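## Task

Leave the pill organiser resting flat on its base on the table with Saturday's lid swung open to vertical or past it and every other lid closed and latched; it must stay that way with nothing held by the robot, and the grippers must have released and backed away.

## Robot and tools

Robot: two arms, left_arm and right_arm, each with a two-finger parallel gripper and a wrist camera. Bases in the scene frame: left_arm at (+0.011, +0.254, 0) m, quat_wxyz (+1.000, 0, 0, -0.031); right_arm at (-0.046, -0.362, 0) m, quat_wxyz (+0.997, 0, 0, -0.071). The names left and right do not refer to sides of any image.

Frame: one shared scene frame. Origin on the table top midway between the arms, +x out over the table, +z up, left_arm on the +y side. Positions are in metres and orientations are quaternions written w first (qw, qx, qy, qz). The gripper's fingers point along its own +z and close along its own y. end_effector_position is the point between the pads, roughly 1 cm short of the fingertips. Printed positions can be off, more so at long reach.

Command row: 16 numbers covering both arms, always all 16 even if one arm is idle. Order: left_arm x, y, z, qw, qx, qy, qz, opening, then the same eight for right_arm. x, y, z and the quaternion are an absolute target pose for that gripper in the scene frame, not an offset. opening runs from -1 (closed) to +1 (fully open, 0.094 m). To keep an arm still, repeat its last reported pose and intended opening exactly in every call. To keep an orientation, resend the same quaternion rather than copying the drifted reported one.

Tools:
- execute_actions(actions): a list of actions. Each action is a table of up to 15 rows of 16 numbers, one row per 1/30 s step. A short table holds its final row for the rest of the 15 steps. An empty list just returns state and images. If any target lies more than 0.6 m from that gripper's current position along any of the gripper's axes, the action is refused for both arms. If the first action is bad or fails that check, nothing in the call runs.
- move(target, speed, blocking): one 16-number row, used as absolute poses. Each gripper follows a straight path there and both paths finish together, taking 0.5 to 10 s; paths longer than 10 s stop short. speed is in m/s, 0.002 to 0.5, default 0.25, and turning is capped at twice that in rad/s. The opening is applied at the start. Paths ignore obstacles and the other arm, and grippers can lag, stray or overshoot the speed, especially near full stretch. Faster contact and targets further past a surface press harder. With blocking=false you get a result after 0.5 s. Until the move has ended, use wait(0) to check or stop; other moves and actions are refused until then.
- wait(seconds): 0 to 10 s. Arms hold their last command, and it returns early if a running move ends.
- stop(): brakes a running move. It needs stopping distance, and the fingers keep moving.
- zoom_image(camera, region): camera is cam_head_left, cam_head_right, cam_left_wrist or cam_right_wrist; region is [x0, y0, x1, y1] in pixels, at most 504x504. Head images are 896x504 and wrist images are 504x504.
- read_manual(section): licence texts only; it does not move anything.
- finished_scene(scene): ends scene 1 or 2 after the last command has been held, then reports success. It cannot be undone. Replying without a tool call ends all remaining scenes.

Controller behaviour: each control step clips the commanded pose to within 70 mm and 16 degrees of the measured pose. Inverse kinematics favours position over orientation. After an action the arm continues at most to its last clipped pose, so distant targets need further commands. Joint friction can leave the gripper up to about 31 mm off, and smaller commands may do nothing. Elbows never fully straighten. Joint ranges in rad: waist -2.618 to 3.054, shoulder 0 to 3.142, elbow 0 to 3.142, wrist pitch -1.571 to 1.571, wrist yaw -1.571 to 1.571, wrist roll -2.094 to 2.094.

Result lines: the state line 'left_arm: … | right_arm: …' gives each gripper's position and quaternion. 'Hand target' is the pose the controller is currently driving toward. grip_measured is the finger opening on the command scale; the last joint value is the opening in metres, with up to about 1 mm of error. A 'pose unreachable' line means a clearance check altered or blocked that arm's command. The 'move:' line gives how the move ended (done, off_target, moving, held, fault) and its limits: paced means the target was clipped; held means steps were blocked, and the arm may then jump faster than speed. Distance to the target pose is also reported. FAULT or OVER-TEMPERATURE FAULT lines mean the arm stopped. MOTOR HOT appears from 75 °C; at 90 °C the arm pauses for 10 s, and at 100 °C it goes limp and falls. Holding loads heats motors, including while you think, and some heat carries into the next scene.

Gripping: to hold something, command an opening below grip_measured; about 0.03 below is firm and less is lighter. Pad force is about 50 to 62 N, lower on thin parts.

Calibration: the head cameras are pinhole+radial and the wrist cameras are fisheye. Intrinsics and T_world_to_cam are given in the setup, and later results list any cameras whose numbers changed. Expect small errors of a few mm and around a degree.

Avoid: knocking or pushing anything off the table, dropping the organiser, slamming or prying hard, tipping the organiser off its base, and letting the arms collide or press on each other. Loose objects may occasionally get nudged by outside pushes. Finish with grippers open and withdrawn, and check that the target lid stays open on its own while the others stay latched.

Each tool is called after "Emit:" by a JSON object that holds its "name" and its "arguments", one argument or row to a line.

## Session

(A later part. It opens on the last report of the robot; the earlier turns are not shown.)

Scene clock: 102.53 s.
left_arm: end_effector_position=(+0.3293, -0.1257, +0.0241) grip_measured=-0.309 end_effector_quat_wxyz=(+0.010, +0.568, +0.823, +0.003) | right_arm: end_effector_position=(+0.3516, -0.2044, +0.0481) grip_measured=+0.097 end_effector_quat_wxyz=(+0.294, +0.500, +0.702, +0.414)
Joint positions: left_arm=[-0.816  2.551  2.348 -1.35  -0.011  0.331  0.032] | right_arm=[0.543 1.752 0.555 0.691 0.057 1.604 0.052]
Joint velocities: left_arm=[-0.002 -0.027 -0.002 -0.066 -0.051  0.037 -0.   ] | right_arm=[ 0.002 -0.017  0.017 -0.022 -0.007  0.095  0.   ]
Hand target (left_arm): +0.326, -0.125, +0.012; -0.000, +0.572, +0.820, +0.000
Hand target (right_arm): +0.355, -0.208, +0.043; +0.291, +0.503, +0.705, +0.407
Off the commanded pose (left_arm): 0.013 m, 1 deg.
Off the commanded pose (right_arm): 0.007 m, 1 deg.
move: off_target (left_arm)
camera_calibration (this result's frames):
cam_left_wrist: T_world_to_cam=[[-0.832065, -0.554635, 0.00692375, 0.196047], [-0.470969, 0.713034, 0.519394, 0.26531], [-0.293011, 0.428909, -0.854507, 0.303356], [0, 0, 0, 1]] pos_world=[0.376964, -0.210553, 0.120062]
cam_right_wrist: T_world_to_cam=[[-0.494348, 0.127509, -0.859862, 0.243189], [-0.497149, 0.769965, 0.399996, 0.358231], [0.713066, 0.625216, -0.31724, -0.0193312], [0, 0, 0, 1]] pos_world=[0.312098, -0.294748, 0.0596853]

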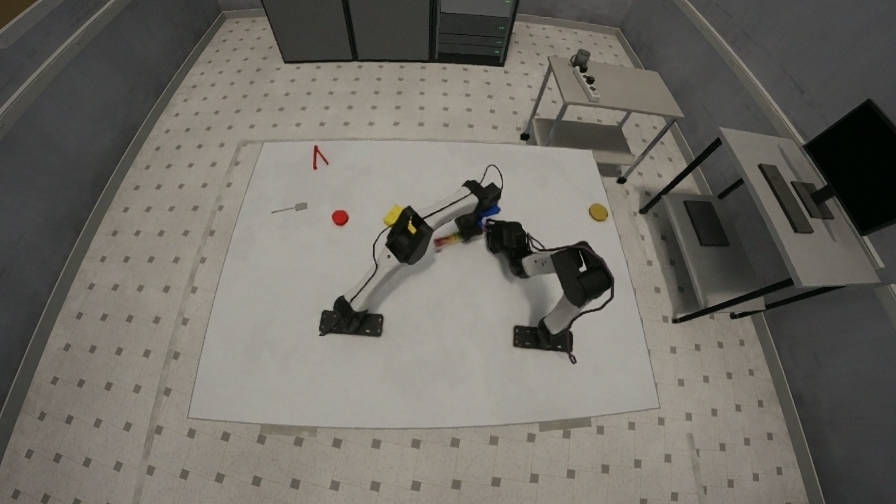

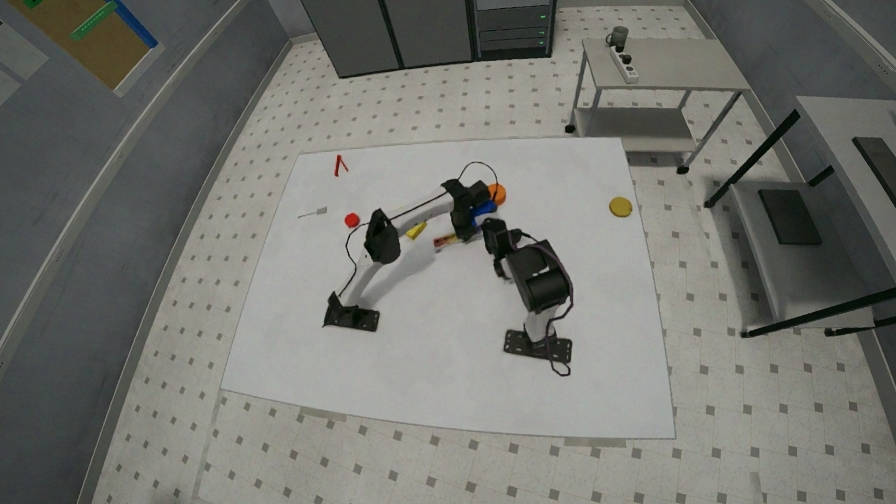

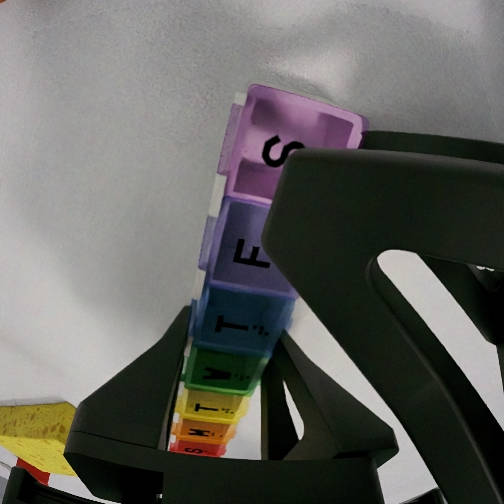

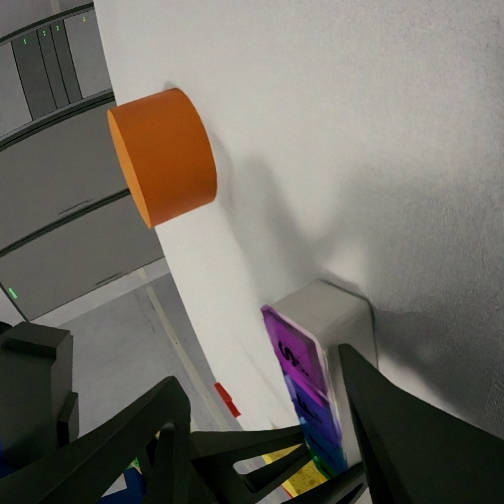

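Emit:
{"name": "move", "arguments": {
  "target": [0.326,-0.125,0.010,0,0.572,0.82,0,-0.5, 0.360,-0.205,0.052,0.291,0.503,0.705,0.407,-0.1],
  "speed": 0.02
}}

Emit:
{"name": "move", "arguments": {
  "target": [0.326,-0.125,0.010,0,0.572,0.82,0,-0.5, 0.366,-0.203,0.068,0.291,0.503,0.705,0.407,-0.25],
  "speed": 0.02
}}

Scene clock: 104.67 s.
left_arm: end_effector_position=(+0.3296, -0.1257, +0.0241) grip_measured=-0.309 end_effector_quat_wxyz=(+0.011, +0.567, +0.824, +0.003) | right_arm: end_effector_position=(+0.3527, -0.2038, +0.0449) grip_measured=-0.097 end_effector_quat_wxyz=(+0.286, +0.504, +0.709, +0.402)
Joint positions: left_arm=[-0.816  2.551  2.348 -1.349 -0.012  0.328  0.032] | right_arm=[0.543 1.752 0.581 0.632 0.056 1.604 0.042]
Joint velocities: left_arm=[-0.027 -0.002 -0.002  0.022 -0.022 -0.022  0.   ] | right_arm=[ 0.002 -0.007  0.017 -0.022 -0.022 -0.066 -0.001]
Hand target (left_arm): +0.326, -0.125, +0.010; -0.001, +0.572, +0.820, +0.000
Hand target (right_arm): +0.360, -0.205, +0.052; +0.291, +0.503, +0.705, +0.407
Off the commanded pose (left_arm): 0.015 m, 1 deg.
Off the commanded pose (right_arm): 0.010 m, 1 deg.
move: off_target (left_arm)
camera_calibration (this result's frames):
cam_left_wrist: T_world_to_cam=[[-0.830576, -0.556879, 0.00537186, 0.195592], [-0.473744, 0.711587, 0.518856, 0.266187], [-0.292762, 0.428405, -0.854845, 0.303309], [0, 0, 0, 1]] pos_world=[0.377356, -0.210433, 0.120118]
cam_right_wrist: T_world_to_cam=[[-0.520559, 0.116087, -0.845897, 0.247165], [-0.485484, 0.774734, 0.405084, 0.356229], [0.70237, 0.62154, -0.346937, -0.0171527], [0, 0, 0, 1]] pos_world=[0.313655, -0.294014, 0.0588226]

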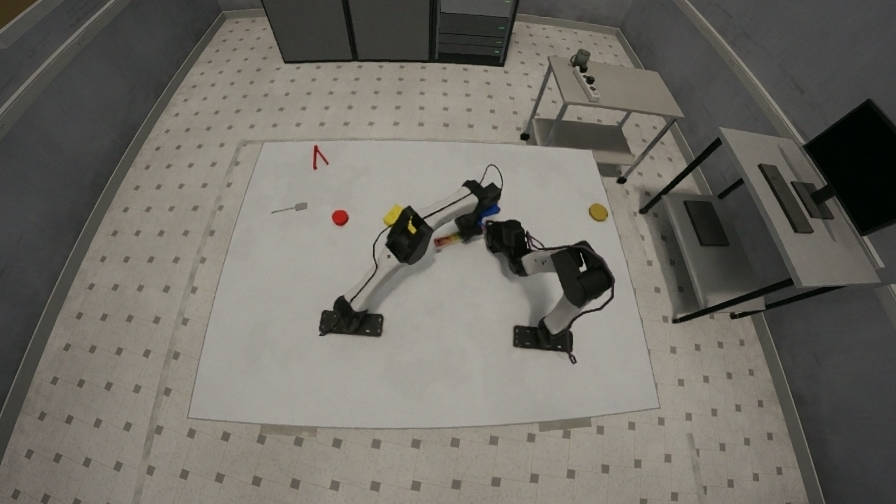

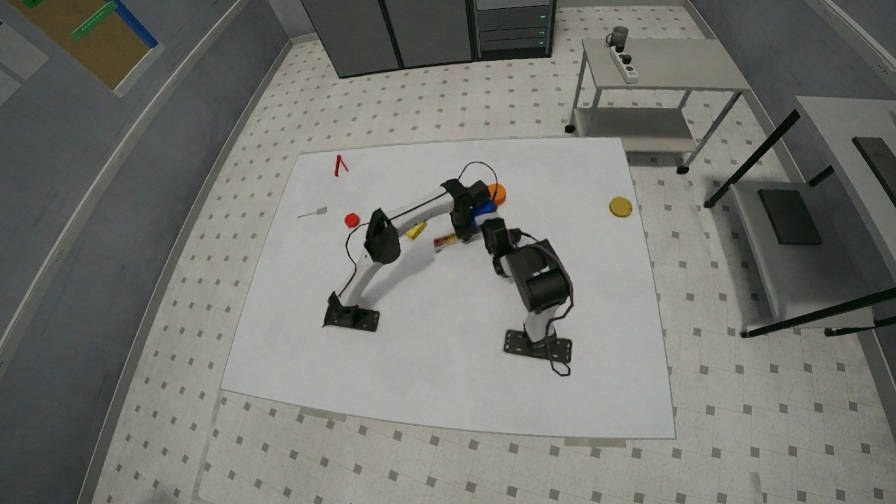

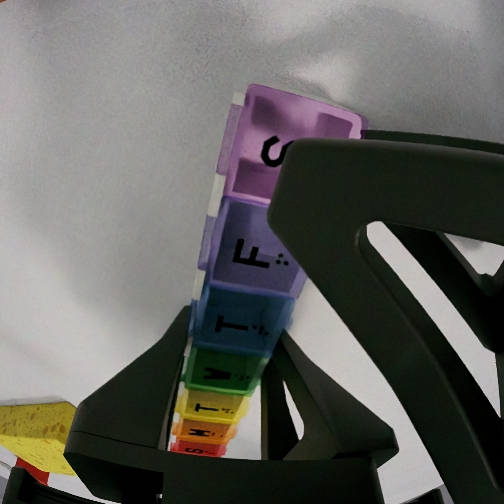

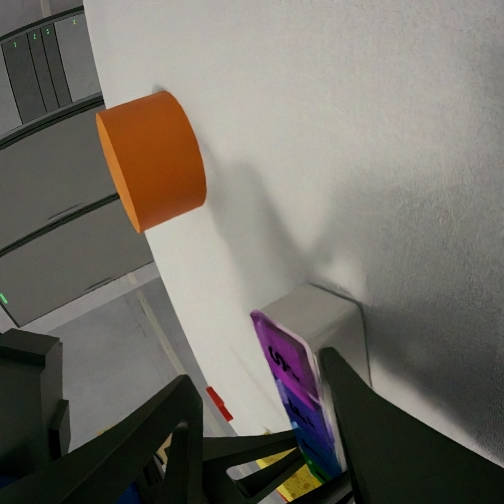

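Scene clock: 106.23 s.
left_arm: end_effector_position=(+0.3296, -0.1256, +0.0241) grip_measured=-0.309 end_effector_quat_wxyz=(+0.011, +0.568, +0.823, +0.004) | right_arm: end_effector_position=(+0.3515, -0.2041, +0.0441) grip_measured=-0.247 end_effector_quat_wxyz=(+0.273, +0.511, +0.721, +0.381)
Joint positions: left_arm=[-0.816  2.551  2.348 -1.349 -0.013  0.331  0.032] | right_arm=[0.543 1.727 0.622 0.508 0.055 1.603 0.035]
Joint velocities: left_arm=[-0.017 -0.007 -0.012 -0.022  0.007  0.037 -0.   ] | right_arm=[-0.002 -0.012  0.002  0.037 -0.022 -0.051 -0.   ]
Hand target (left_arm): +0.326, -0.125, +0.010; -0.001, +0.572, +0.820, +0.000
Hand target (right_arm): +0.365, -0.204, +0.068; +0.291, +0.503, +0.705, +0.407
Off the commanded pose (left_arm): 0.015 m, 1 deg.
Off the commanded pose (right_arm): 0.028 m, 4 deg.
move: off_target (left_arm, right_arm)
camera_calibration (this result's frames):
cam_left_wrist: T_world_to_cam=[[-0.832481, -0.554032, 0.00493415, 0.196653], [-0.471467, 0.713041, 0.518933, 0.265611], [-0.291024, 0.429675, -0.854801, 0.302892], [0, 0, 0, 1]] pos_world=[0.377086, -0.210584, 0.120107]
cam_right_wrist: T_world_to_cam=[[-0.565686, 0.0962761, -0.818981, 0.256513], [-0.464192, 0.783684, 0.412753, 0.350272], [0.681561, 0.613653, -0.398628, -0.00839127], [0, 0, 0, 1]] pos_world=[0.313418, -0.294049, 0.0621584]

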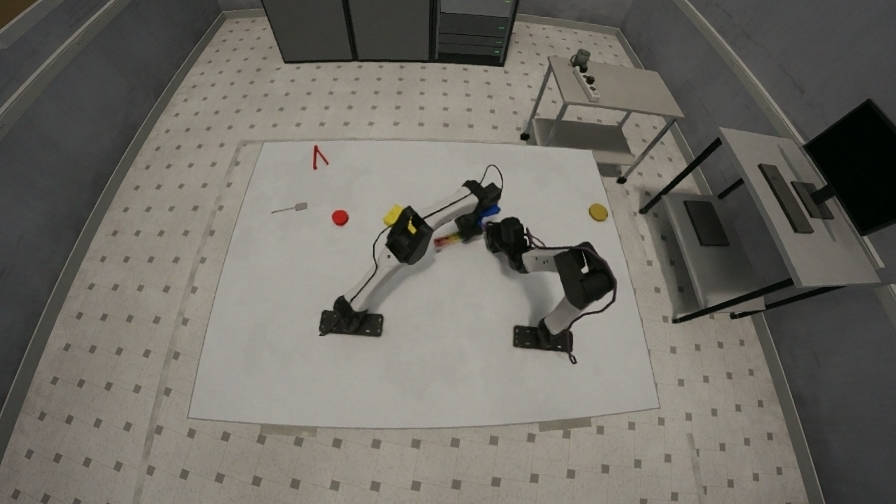

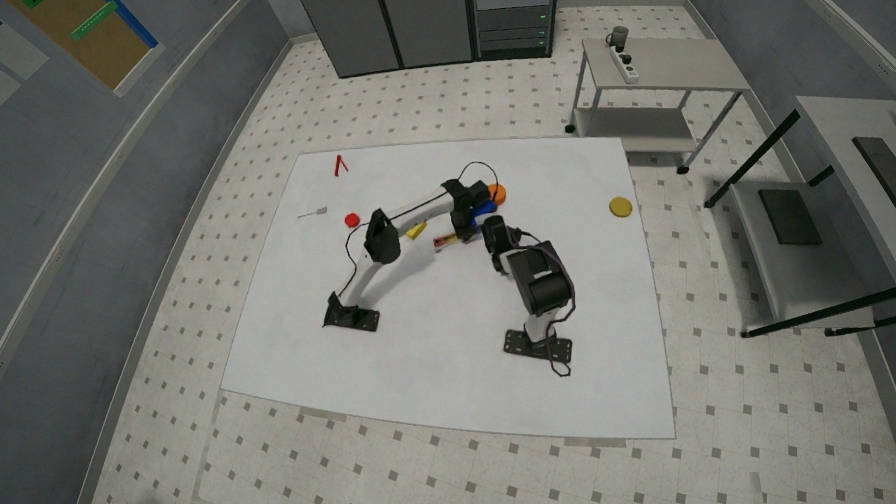

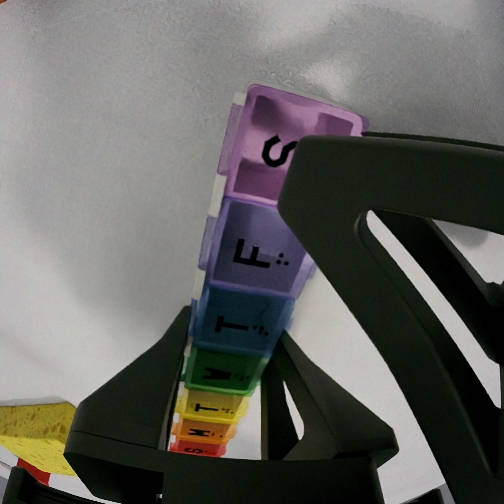

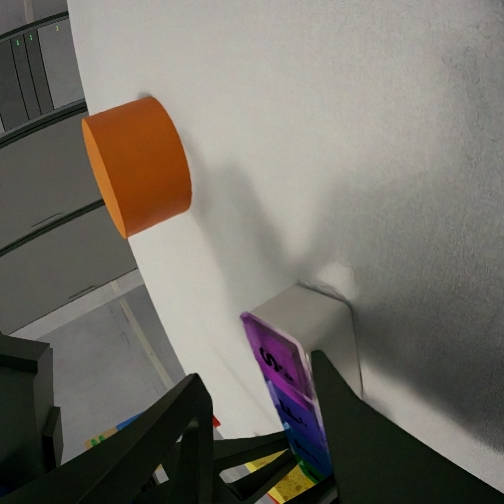

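Emit:
{"name": "move", "arguments": {
  "target": [0.326,-0.125,0.010,0,0.572,0.82,0,-0.5, 0.370,-0.202,0.075,0.325,0.481,0.675,0.455,-0.25],
  "speed": 0.02
}}

Scene clock: 112.40 s.
left_arm: end_effector_position=(+0.3297, -0.1257, +0.0241) grip_measured=-0.309 end_effector_quat_wxyz=(+0.011, +0.567, +0.823, +0.004) | right_arm: end_effector_position=(+0.3675, -0.1973, +0.0760) grip_measured=-0.247 end_effector_quat_wxyz=(+0.318, +0.482, +0.680, +0.451)
Joint positions: left_arm=[-0.816  2.551  2.348 -1.349 -0.013  0.329  0.032] | right_arm=[0.543 1.75  0.586 0.763 0.055 1.596 0.035]
Joint velocities: left_arm=[ 0.017  0.002  0.017 -0.022 -0.007  0.066  0.001] | right_arm=[ 0.002 -0.002 -0.012  0.022 -0.022  0.051 -0.001]
Hand target (left_arm): +0.326, -0.125, +0.010; -0.001, +0.572, +0.820, +0.000
Hand target (right_arm): +0.369, -0.203, +0.075; +0.326, +0.481, +0.676, +0.454
Off the commanded pose (left_arm): 0.015 m, 1 deg.
Off the commanded pose (right_arm): 0.005 m, 1 deg.
move: off_target (left_arm)
camera_calibration (this result's frames):
cam_left_wrist: T_world_to_cam=[[-0.831209, -0.555941, 0.00455415, 0.196079], [-0.473374, 0.712008, 0.518615, 0.26619], [-0.291562, 0.428922, -0.854996, 0.303026], [0, 0, 0, 1]] pos_world=[0.377341, -0.210496, 0.120143]
cam_right_wrist: T_world_to_cam=[[-0.408717, 0.155559, -0.899306, 0.251202], [-0.538917, 0.7541, 0.375368, 0.363693], [0.736559, 0.638071, -0.22438, -0.0394084], [0, 0, 0, 1]] pos_world=[0.327697, -0.288193, 0.0805464]

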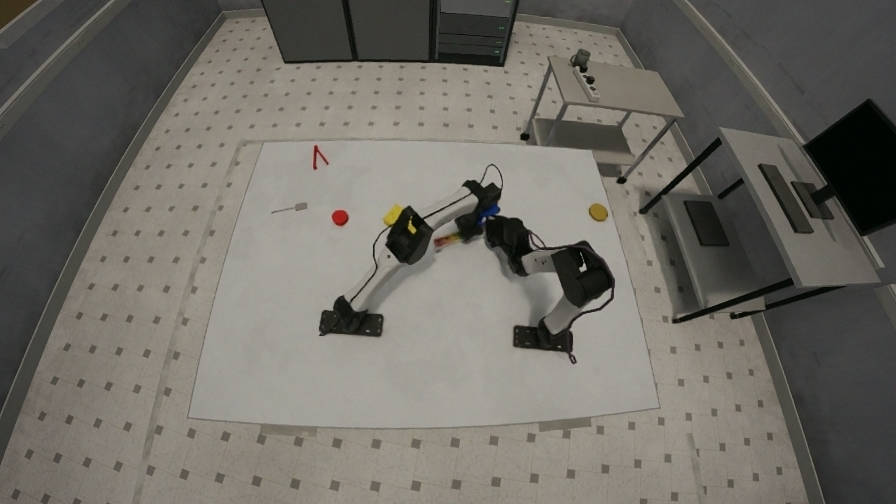

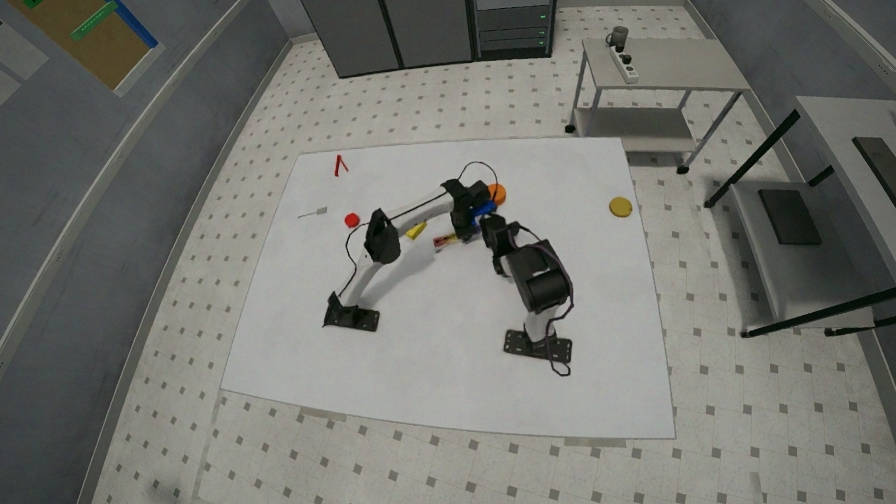

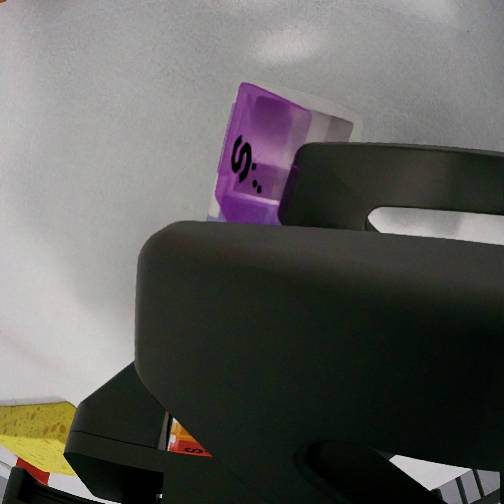

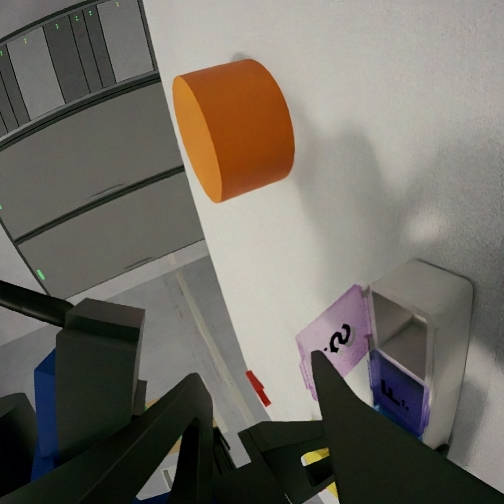

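Emit:
{"name": "move", "arguments": {
  "target": [0.326,-0.125,0.016,0,0.572,0.82,0,-0.5, 0.362,-0.203,0.052,0.325,0.481,0.675,0.455,-0.25],
  "speed": 0.03
}}

Emit:
{"name": "move", "arguments": {
  "target": [0.326,-0.125,0.016,0,0.572,0.82,0,-0.5, 0.395,-0.194,0.058,0.325,0.481,0.675,0.455,-0.25],
  "speed": 0.03
}}

Scene clock: 115.17 s.
left_arm: end_effector_position=(+0.3298, -0.1256, +0.0241) grip_measured=-0.309 end_effector_quat_wxyz=(+0.011, +0.567, +0.823, +0.004) | right_arm: end_effector_position=(+0.3661, -0.1979, +0.0637) grip_measured=-0.247 end_effector_quat_wxyz=(+0.327, +0.476, +0.671, +0.466)
Joint positions: left_arm=[-0.816  2.551  2.348 -1.349 -0.013  0.329  0.032] | right_arm=[0.543 1.83  0.543 0.927 0.055 1.596 0.035]
Joint velocities: left_arm=[-0.012 -0.012  0.007  0.037 -0.066 -0.037 -0.001] | right_arm=[-0.002 -0.017 -0.002  0.066  0.007  0.066  0.001]
Hand target (left_arm): +0.326, -0.125, +0.016; -0.000, +0.572, +0.820, +0.000
Hand target (right_arm): +0.362, -0.203, +0.052; +0.325, +0.481, +0.675, +0.455
Off the commanded pose (left_arm): 0.009 m, 1 deg.
Off the commanded pose (right_arm): 0.013 m, 1 deg.
move: off_target (right_arm)
camera_calibration (this result's frames):
cam_left_wrist: T_world_to_cam=[[-0.831207, -0.555948, 0.0041748, 0.196151], [-0.473531, 0.711878, 0.51865, 0.266218], [-0.291314, 0.429128, -0.854977, 0.302968], [0, 0, 0, 1]] pos_world=[0.377364, -0.210477, 0.120137]
cam_right_wrist: T_world_to_cam=[[-0.374352, 0.170086, -0.911554, 0.230748], [-0.552999, 0.748147, 0.366699, 0.37253], [0.744347, 0.641363, -0.186014, -0.0454105], [0, 0, 0, 1]] pos_world=[0.326191, -0.28883, 0.0652866]

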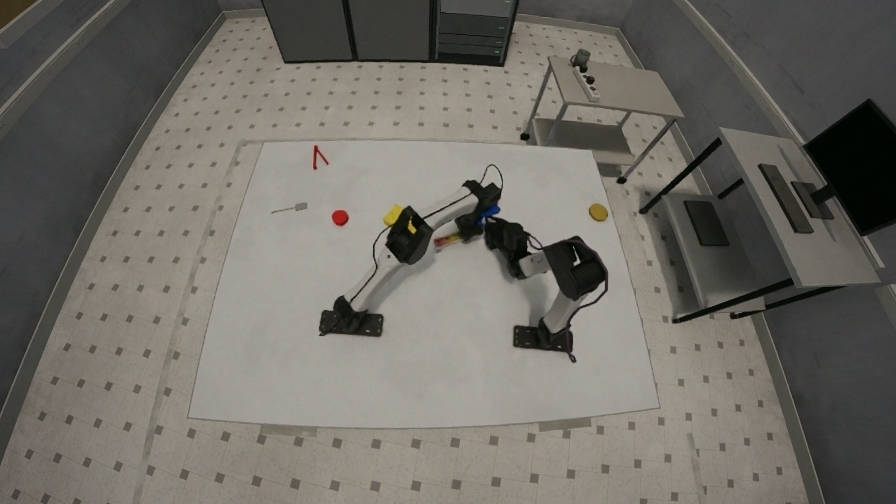

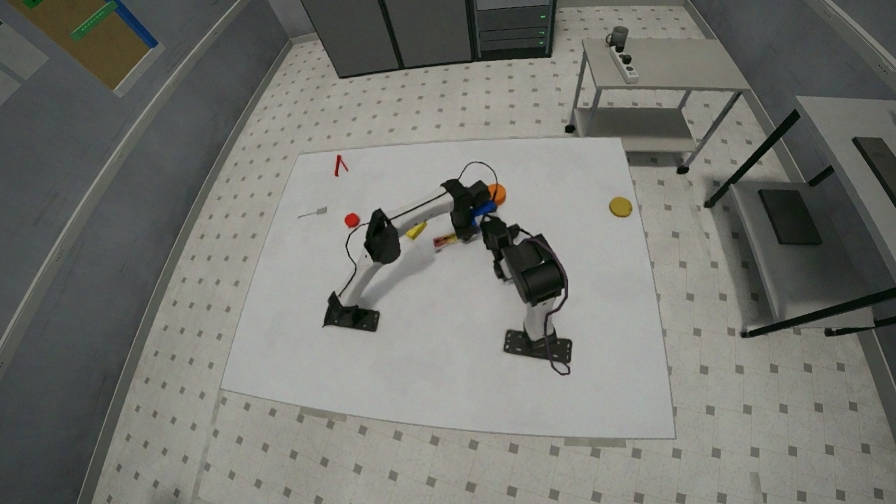

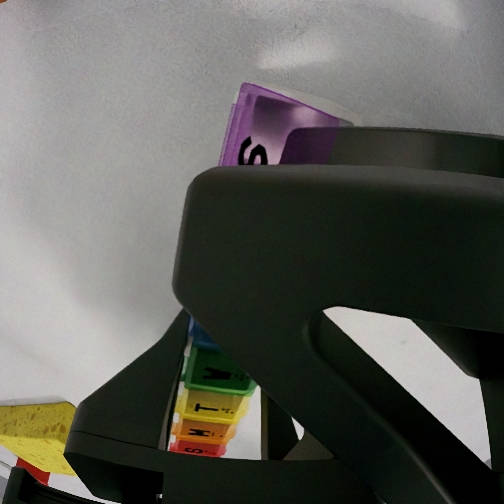

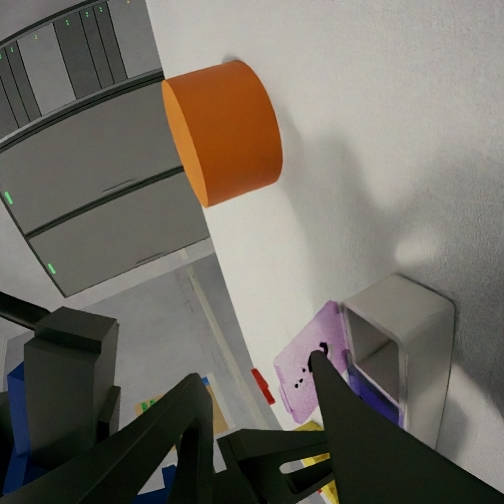

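Scene clock: 116.43 s.
left_arm: end_effector_position=(+0.3321, -0.1245, +0.0241) grip_measured=-0.309 end_effector_quat_wxyz=(+0.012, +0.560, +0.828, +0.003) | right_arm: end_effector_position=(+0.3860, -0.1884, +0.0609) grip_measured=-0.248 end_effector_quat_wxyz=(+0.320, +0.476, +0.676, +0.462)
Joint positions: left_arm=[-0.81   2.551  2.348 -1.346 -0.013  0.317  0.032] | right_arm=[0.54  1.887 0.641 0.87  0.042 1.594 0.035]
Joint velocities: left_arm=[-0.002  0.002  0.002  0.007  0.007  0.007 -0.   ] | right_arm=[-0.002 -0.012 -0.012  0.007  0.066  0.022  0.001]
Hand target (left_arm): +0.326, -0.125, +0.016; -0.000, +0.572, +0.820, +0.000
Hand target (right_arm): +0.395, -0.195, +0.058; +0.325, +0.481, +0.675, +0.455
Off the commanded pose (left_arm): 0.010 m, 2 deg.
Off the commanded pose (right_arm): 0.011 m, 1 deg.
move: off_target (right_arm)
camera_calibration (this result's frames):
cam_left_wrist: T_world_to_cam=[[-0.821339, -0.570419, 0.00490251, 0.193628], [-0.486487, 0.704922, 0.516155, 0.270023], [-0.297881, 0.421553, -0.856481, 0.304454], [0, 0, 0, 1]] pos_world=[0.381088, -0.20824, 0.120437]
cam_right_wrist: T_world_to_cam=[[-0.391068, 0.163156, -0.905785, 0.238822], [-0.554601, 0.743636, 0.373395, 0.376764], [0.734495, 0.648372, -0.200326, -0.0608433], [0, 0, 0, 1]] pos_world=[0.347039, -0.279691, 0.0634515]

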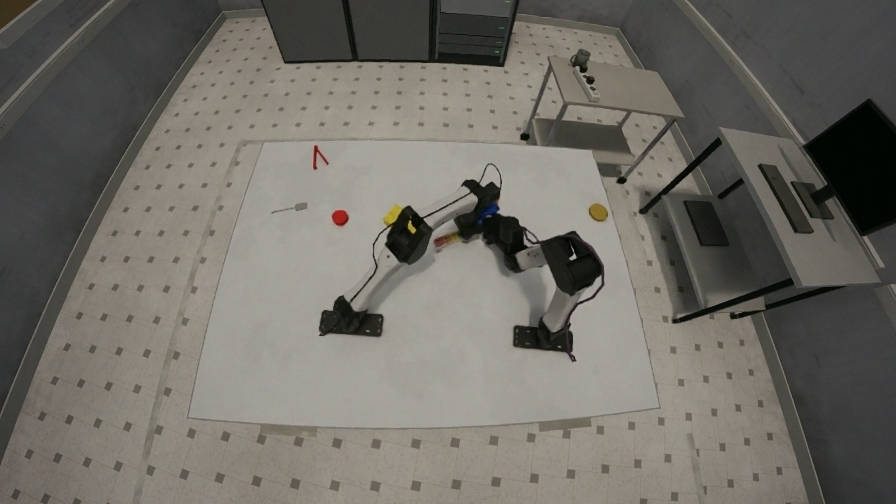

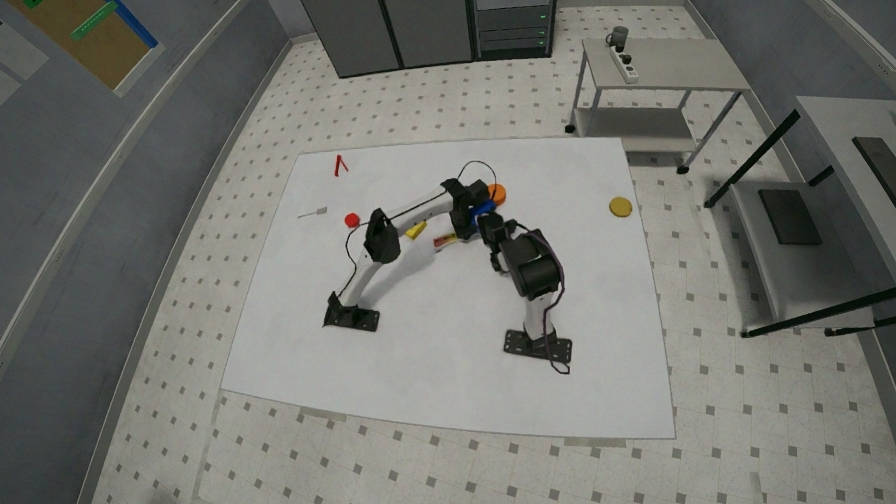

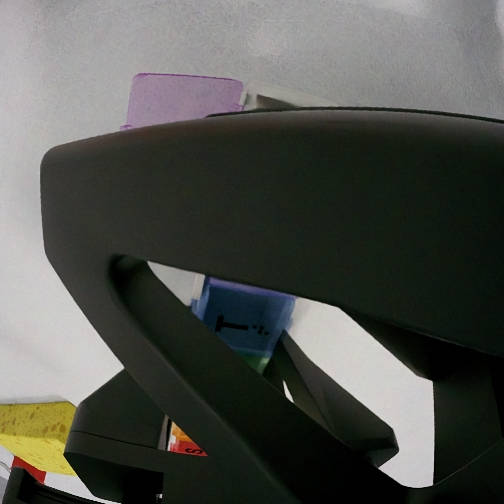

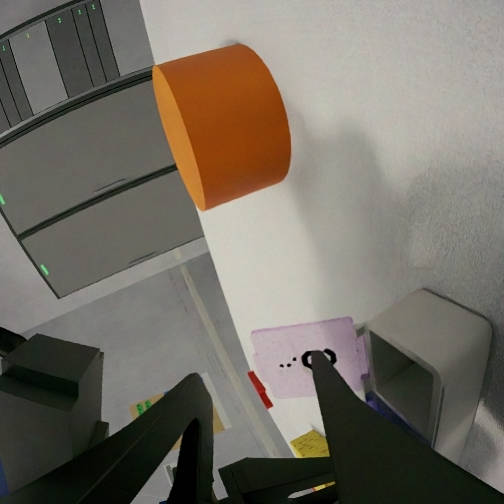

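Emit:
{"name": "move", "arguments": {
  "target": [0.33,-0.125,0.022,0,0.572,0.82,0,0.3, 0.28,-0.24,0.07,0.325,0.481,0.675,0.455,-0.25],
  "speed": 0.1
}}

Emit:
{"name": "move", "arguments": {
  "target": [0.32,-0.10,0.13,0,0.572,0.82,0,0.3, 0.28,-0.24,0.07,0.325,0.481,0.675,0.455,-0.25],
  "speed": 0.1
}}

Scene clock: 118.83 s.
left_arm: end_effector_position=(+0.3306, -0.1234, +0.0227) grip_measured=+0.298 end_effector_quat_wxyz=(+0.003, +0.570, +0.822, +0.004) | right_arm: end_effector_position=(+0.2856, -0.2315, +0.0812) grip_measured=-0.248 end_effector_quat_wxyz=(+0.328, +0.472, +0.669, +0.471)
Joint positions: left_arm=[-0.81   2.568  2.374 -1.373 -0.01   0.341  0.061] | right_arm=[0.54  1.44  0.217 0.873 0.047 1.594 0.035]
Joint velocities: left_arm=[-0.017 -0.012  0.007 -0.007 -0.051 -0.022  0.   ] | right_arm=[ 0.012  0.002  0.007 -0.081 -0.051 -0.066 -0.   ]
Hand target (left_arm): +0.330, -0.125, +0.022; +0.000, +0.572, +0.820, +0.000
Hand target (right_arm): +0.280, -0.238, +0.072; +0.325, +0.481, +0.675, +0.455
Off the commanded pose (left_arm): 0.002 m, 1 deg.
Off the commanded pose (right_arm): 0.015 m, 2 deg.
move: off_target (right_arm)
camera_calibration (this result's frames):
cam_left_wrist: T_world_to_cam=[[-0.834735, -0.550571, 0.00943142, 0.199721], [-0.462487, 0.710279, 0.530669, 0.261649], [-0.29887, 0.438606, -0.847527, 0.30453], [0, 0, 0, 1]] pos_world=[0.378738, -0.209452, 0.117365]
cam_right_wrist: T_world_to_cam=[[-0.366853, 0.172615, -0.914124, 0.220916], [-0.560778, 0.742999, 0.36535, 0.347769], [0.742258, 0.646651, -0.175773, 0.0403255], [0, 0, 0, 1]] pos_world=[0.246133, -0.322601, 0.0819754]

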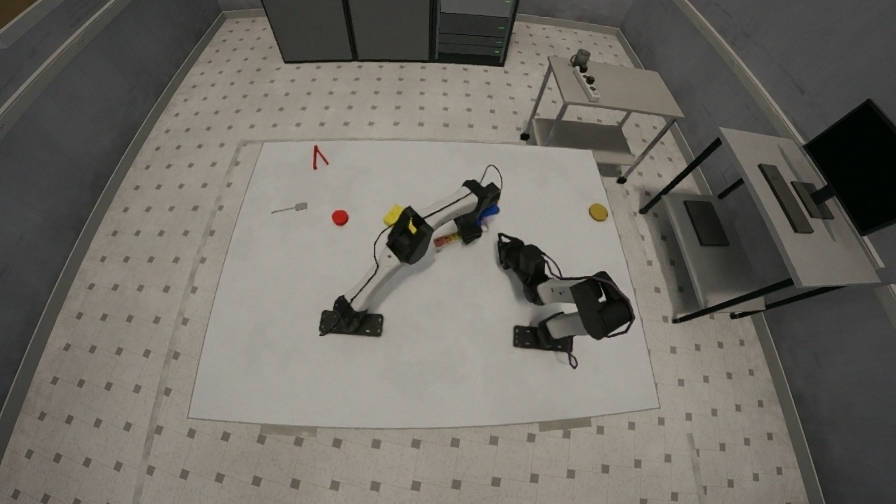

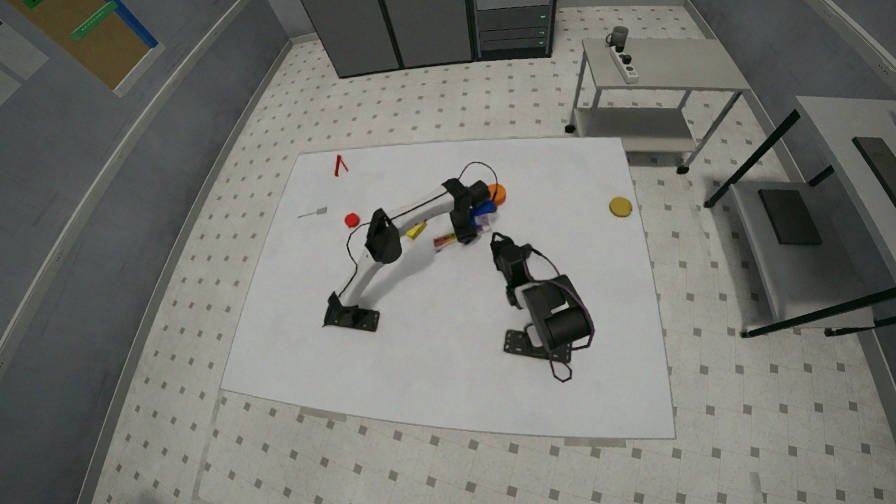

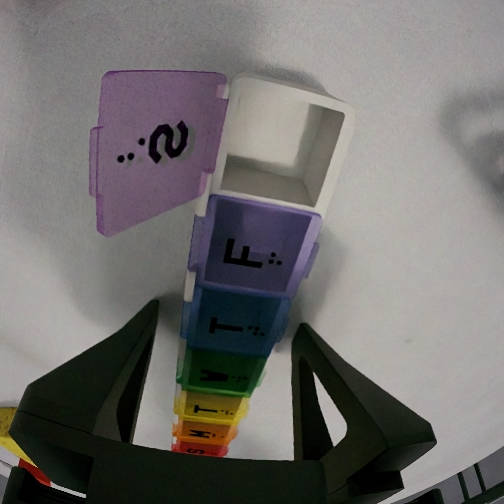

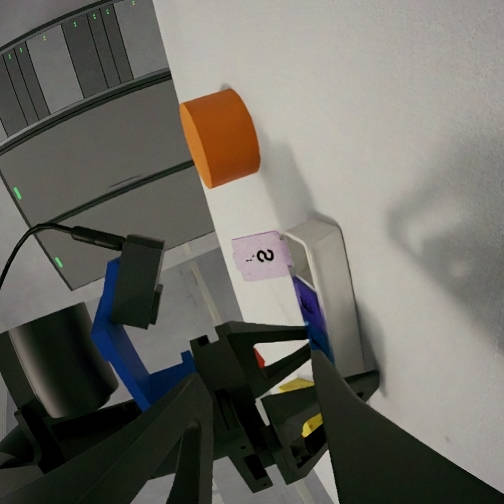

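Scene clock: 120.43 s.
left_arm: end_effector_position=(+0.3192, -0.1040, +0.1240) grip_measured=+0.298 end_effector_quat_wxyz=(+0.038, +0.573, +0.818, -0.005) | right_arm: end_effector_position=(+0.2855, -0.2315, +0.0811) grip_measured=-0.248 end_effector_quat_wxyz=(+0.328, +0.473, +0.669, +0.470)
Joint positions: left_arm=[-0.802  2.393  2.459 -1.561 -0.009  0.359  0.061] | right_arm=[0.54  1.44  0.217 0.873 0.047 1.594 0.035]
Joint velocities: left_arm=[ 0.012  0.002 -0.002 -0.11   0.007  0.051  0.   ] | right_arm=[-0.012  0.007  0.002 -0.037  0.022 -0.022 -0.   ]
Hand target (left_arm): +0.319, -0.098, +0.130; +0.036, +0.572, +0.820, -0.009
Hand target (right_arm): +0.280, -0.240, +0.070; +0.325, +0.481, +0.675, +0.455
Off the commanded pose (left_arm): 0.007 m, 4 deg.
Off the commanded pose (right_arm): 0.015 m, 2 deg.
joint sent to its limit (left arm) — the command would take joint 4 (wrist pitch) past its lower limit, so that joint was sent only as far as its limit.
move: off_target (left_arm, right_arm)
camera_calibration (this result's frames):
cam_left_wrist: T_world_to_cam=[[-0.840192, -0.542288, 0.00057399, 0.203716], [-0.478656, 0.742101, 0.469227, 0.204861], [-0.254882, 0.393967, -0.883077, 0.364247], [0, 0, 0, 1]] pos_world=[0.362059, -0.185056, 0.225415]
cam_right_wrist: T_world_to_cam=[[-0.367175, 0.17248, -0.914021, 0.220879], [-0.56065, 0.743052, 0.365438, 0.347762], [0.742196, 0.646625, -0.176129, 0.0403806], [0, 0, 0, 1]] pos_world=[0.246103, -0.322614, 0.0819147]

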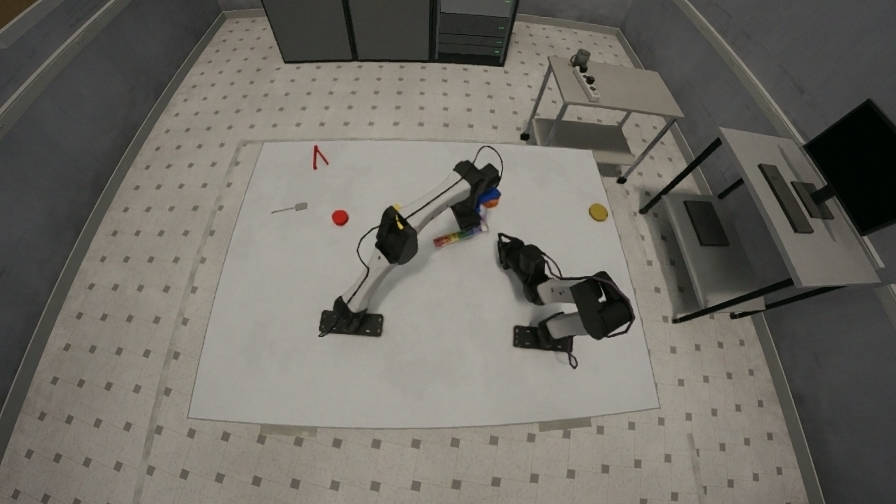

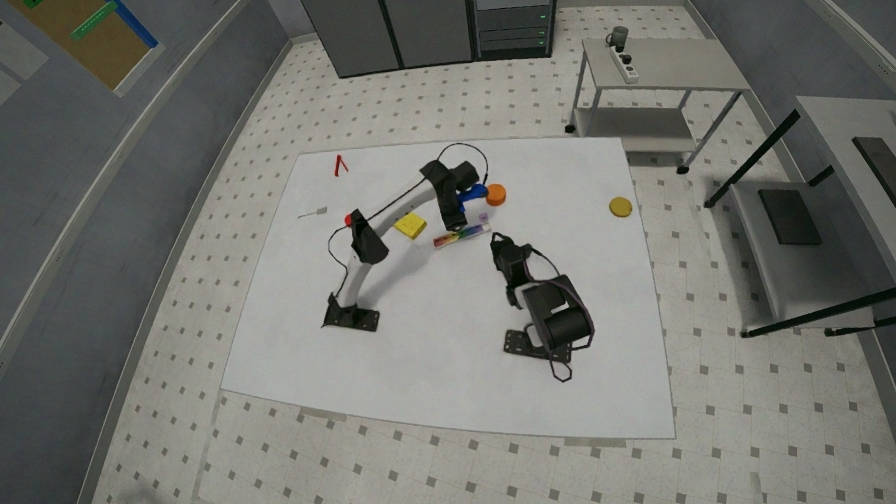

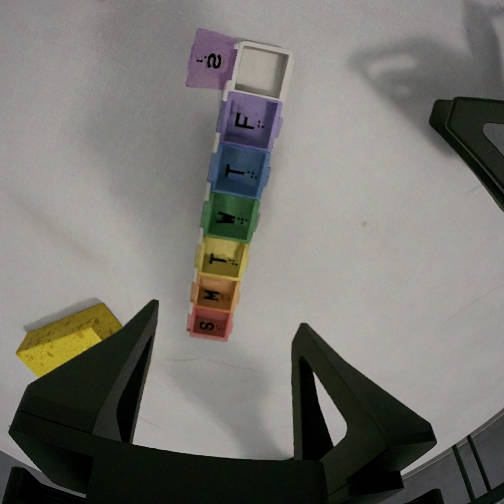

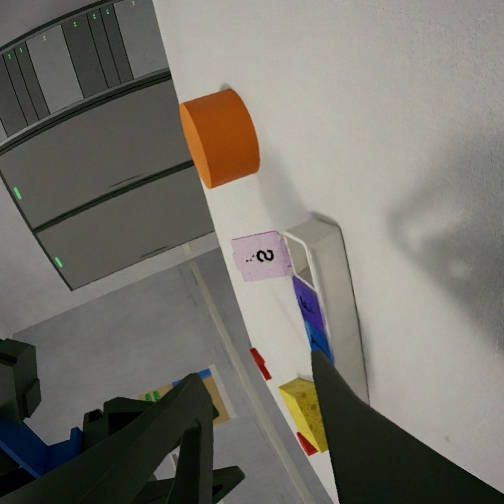

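Emit:
{"name": "finished_scene", "arguments": {
  "scene": 2
}}

The scene is finished: the task was done.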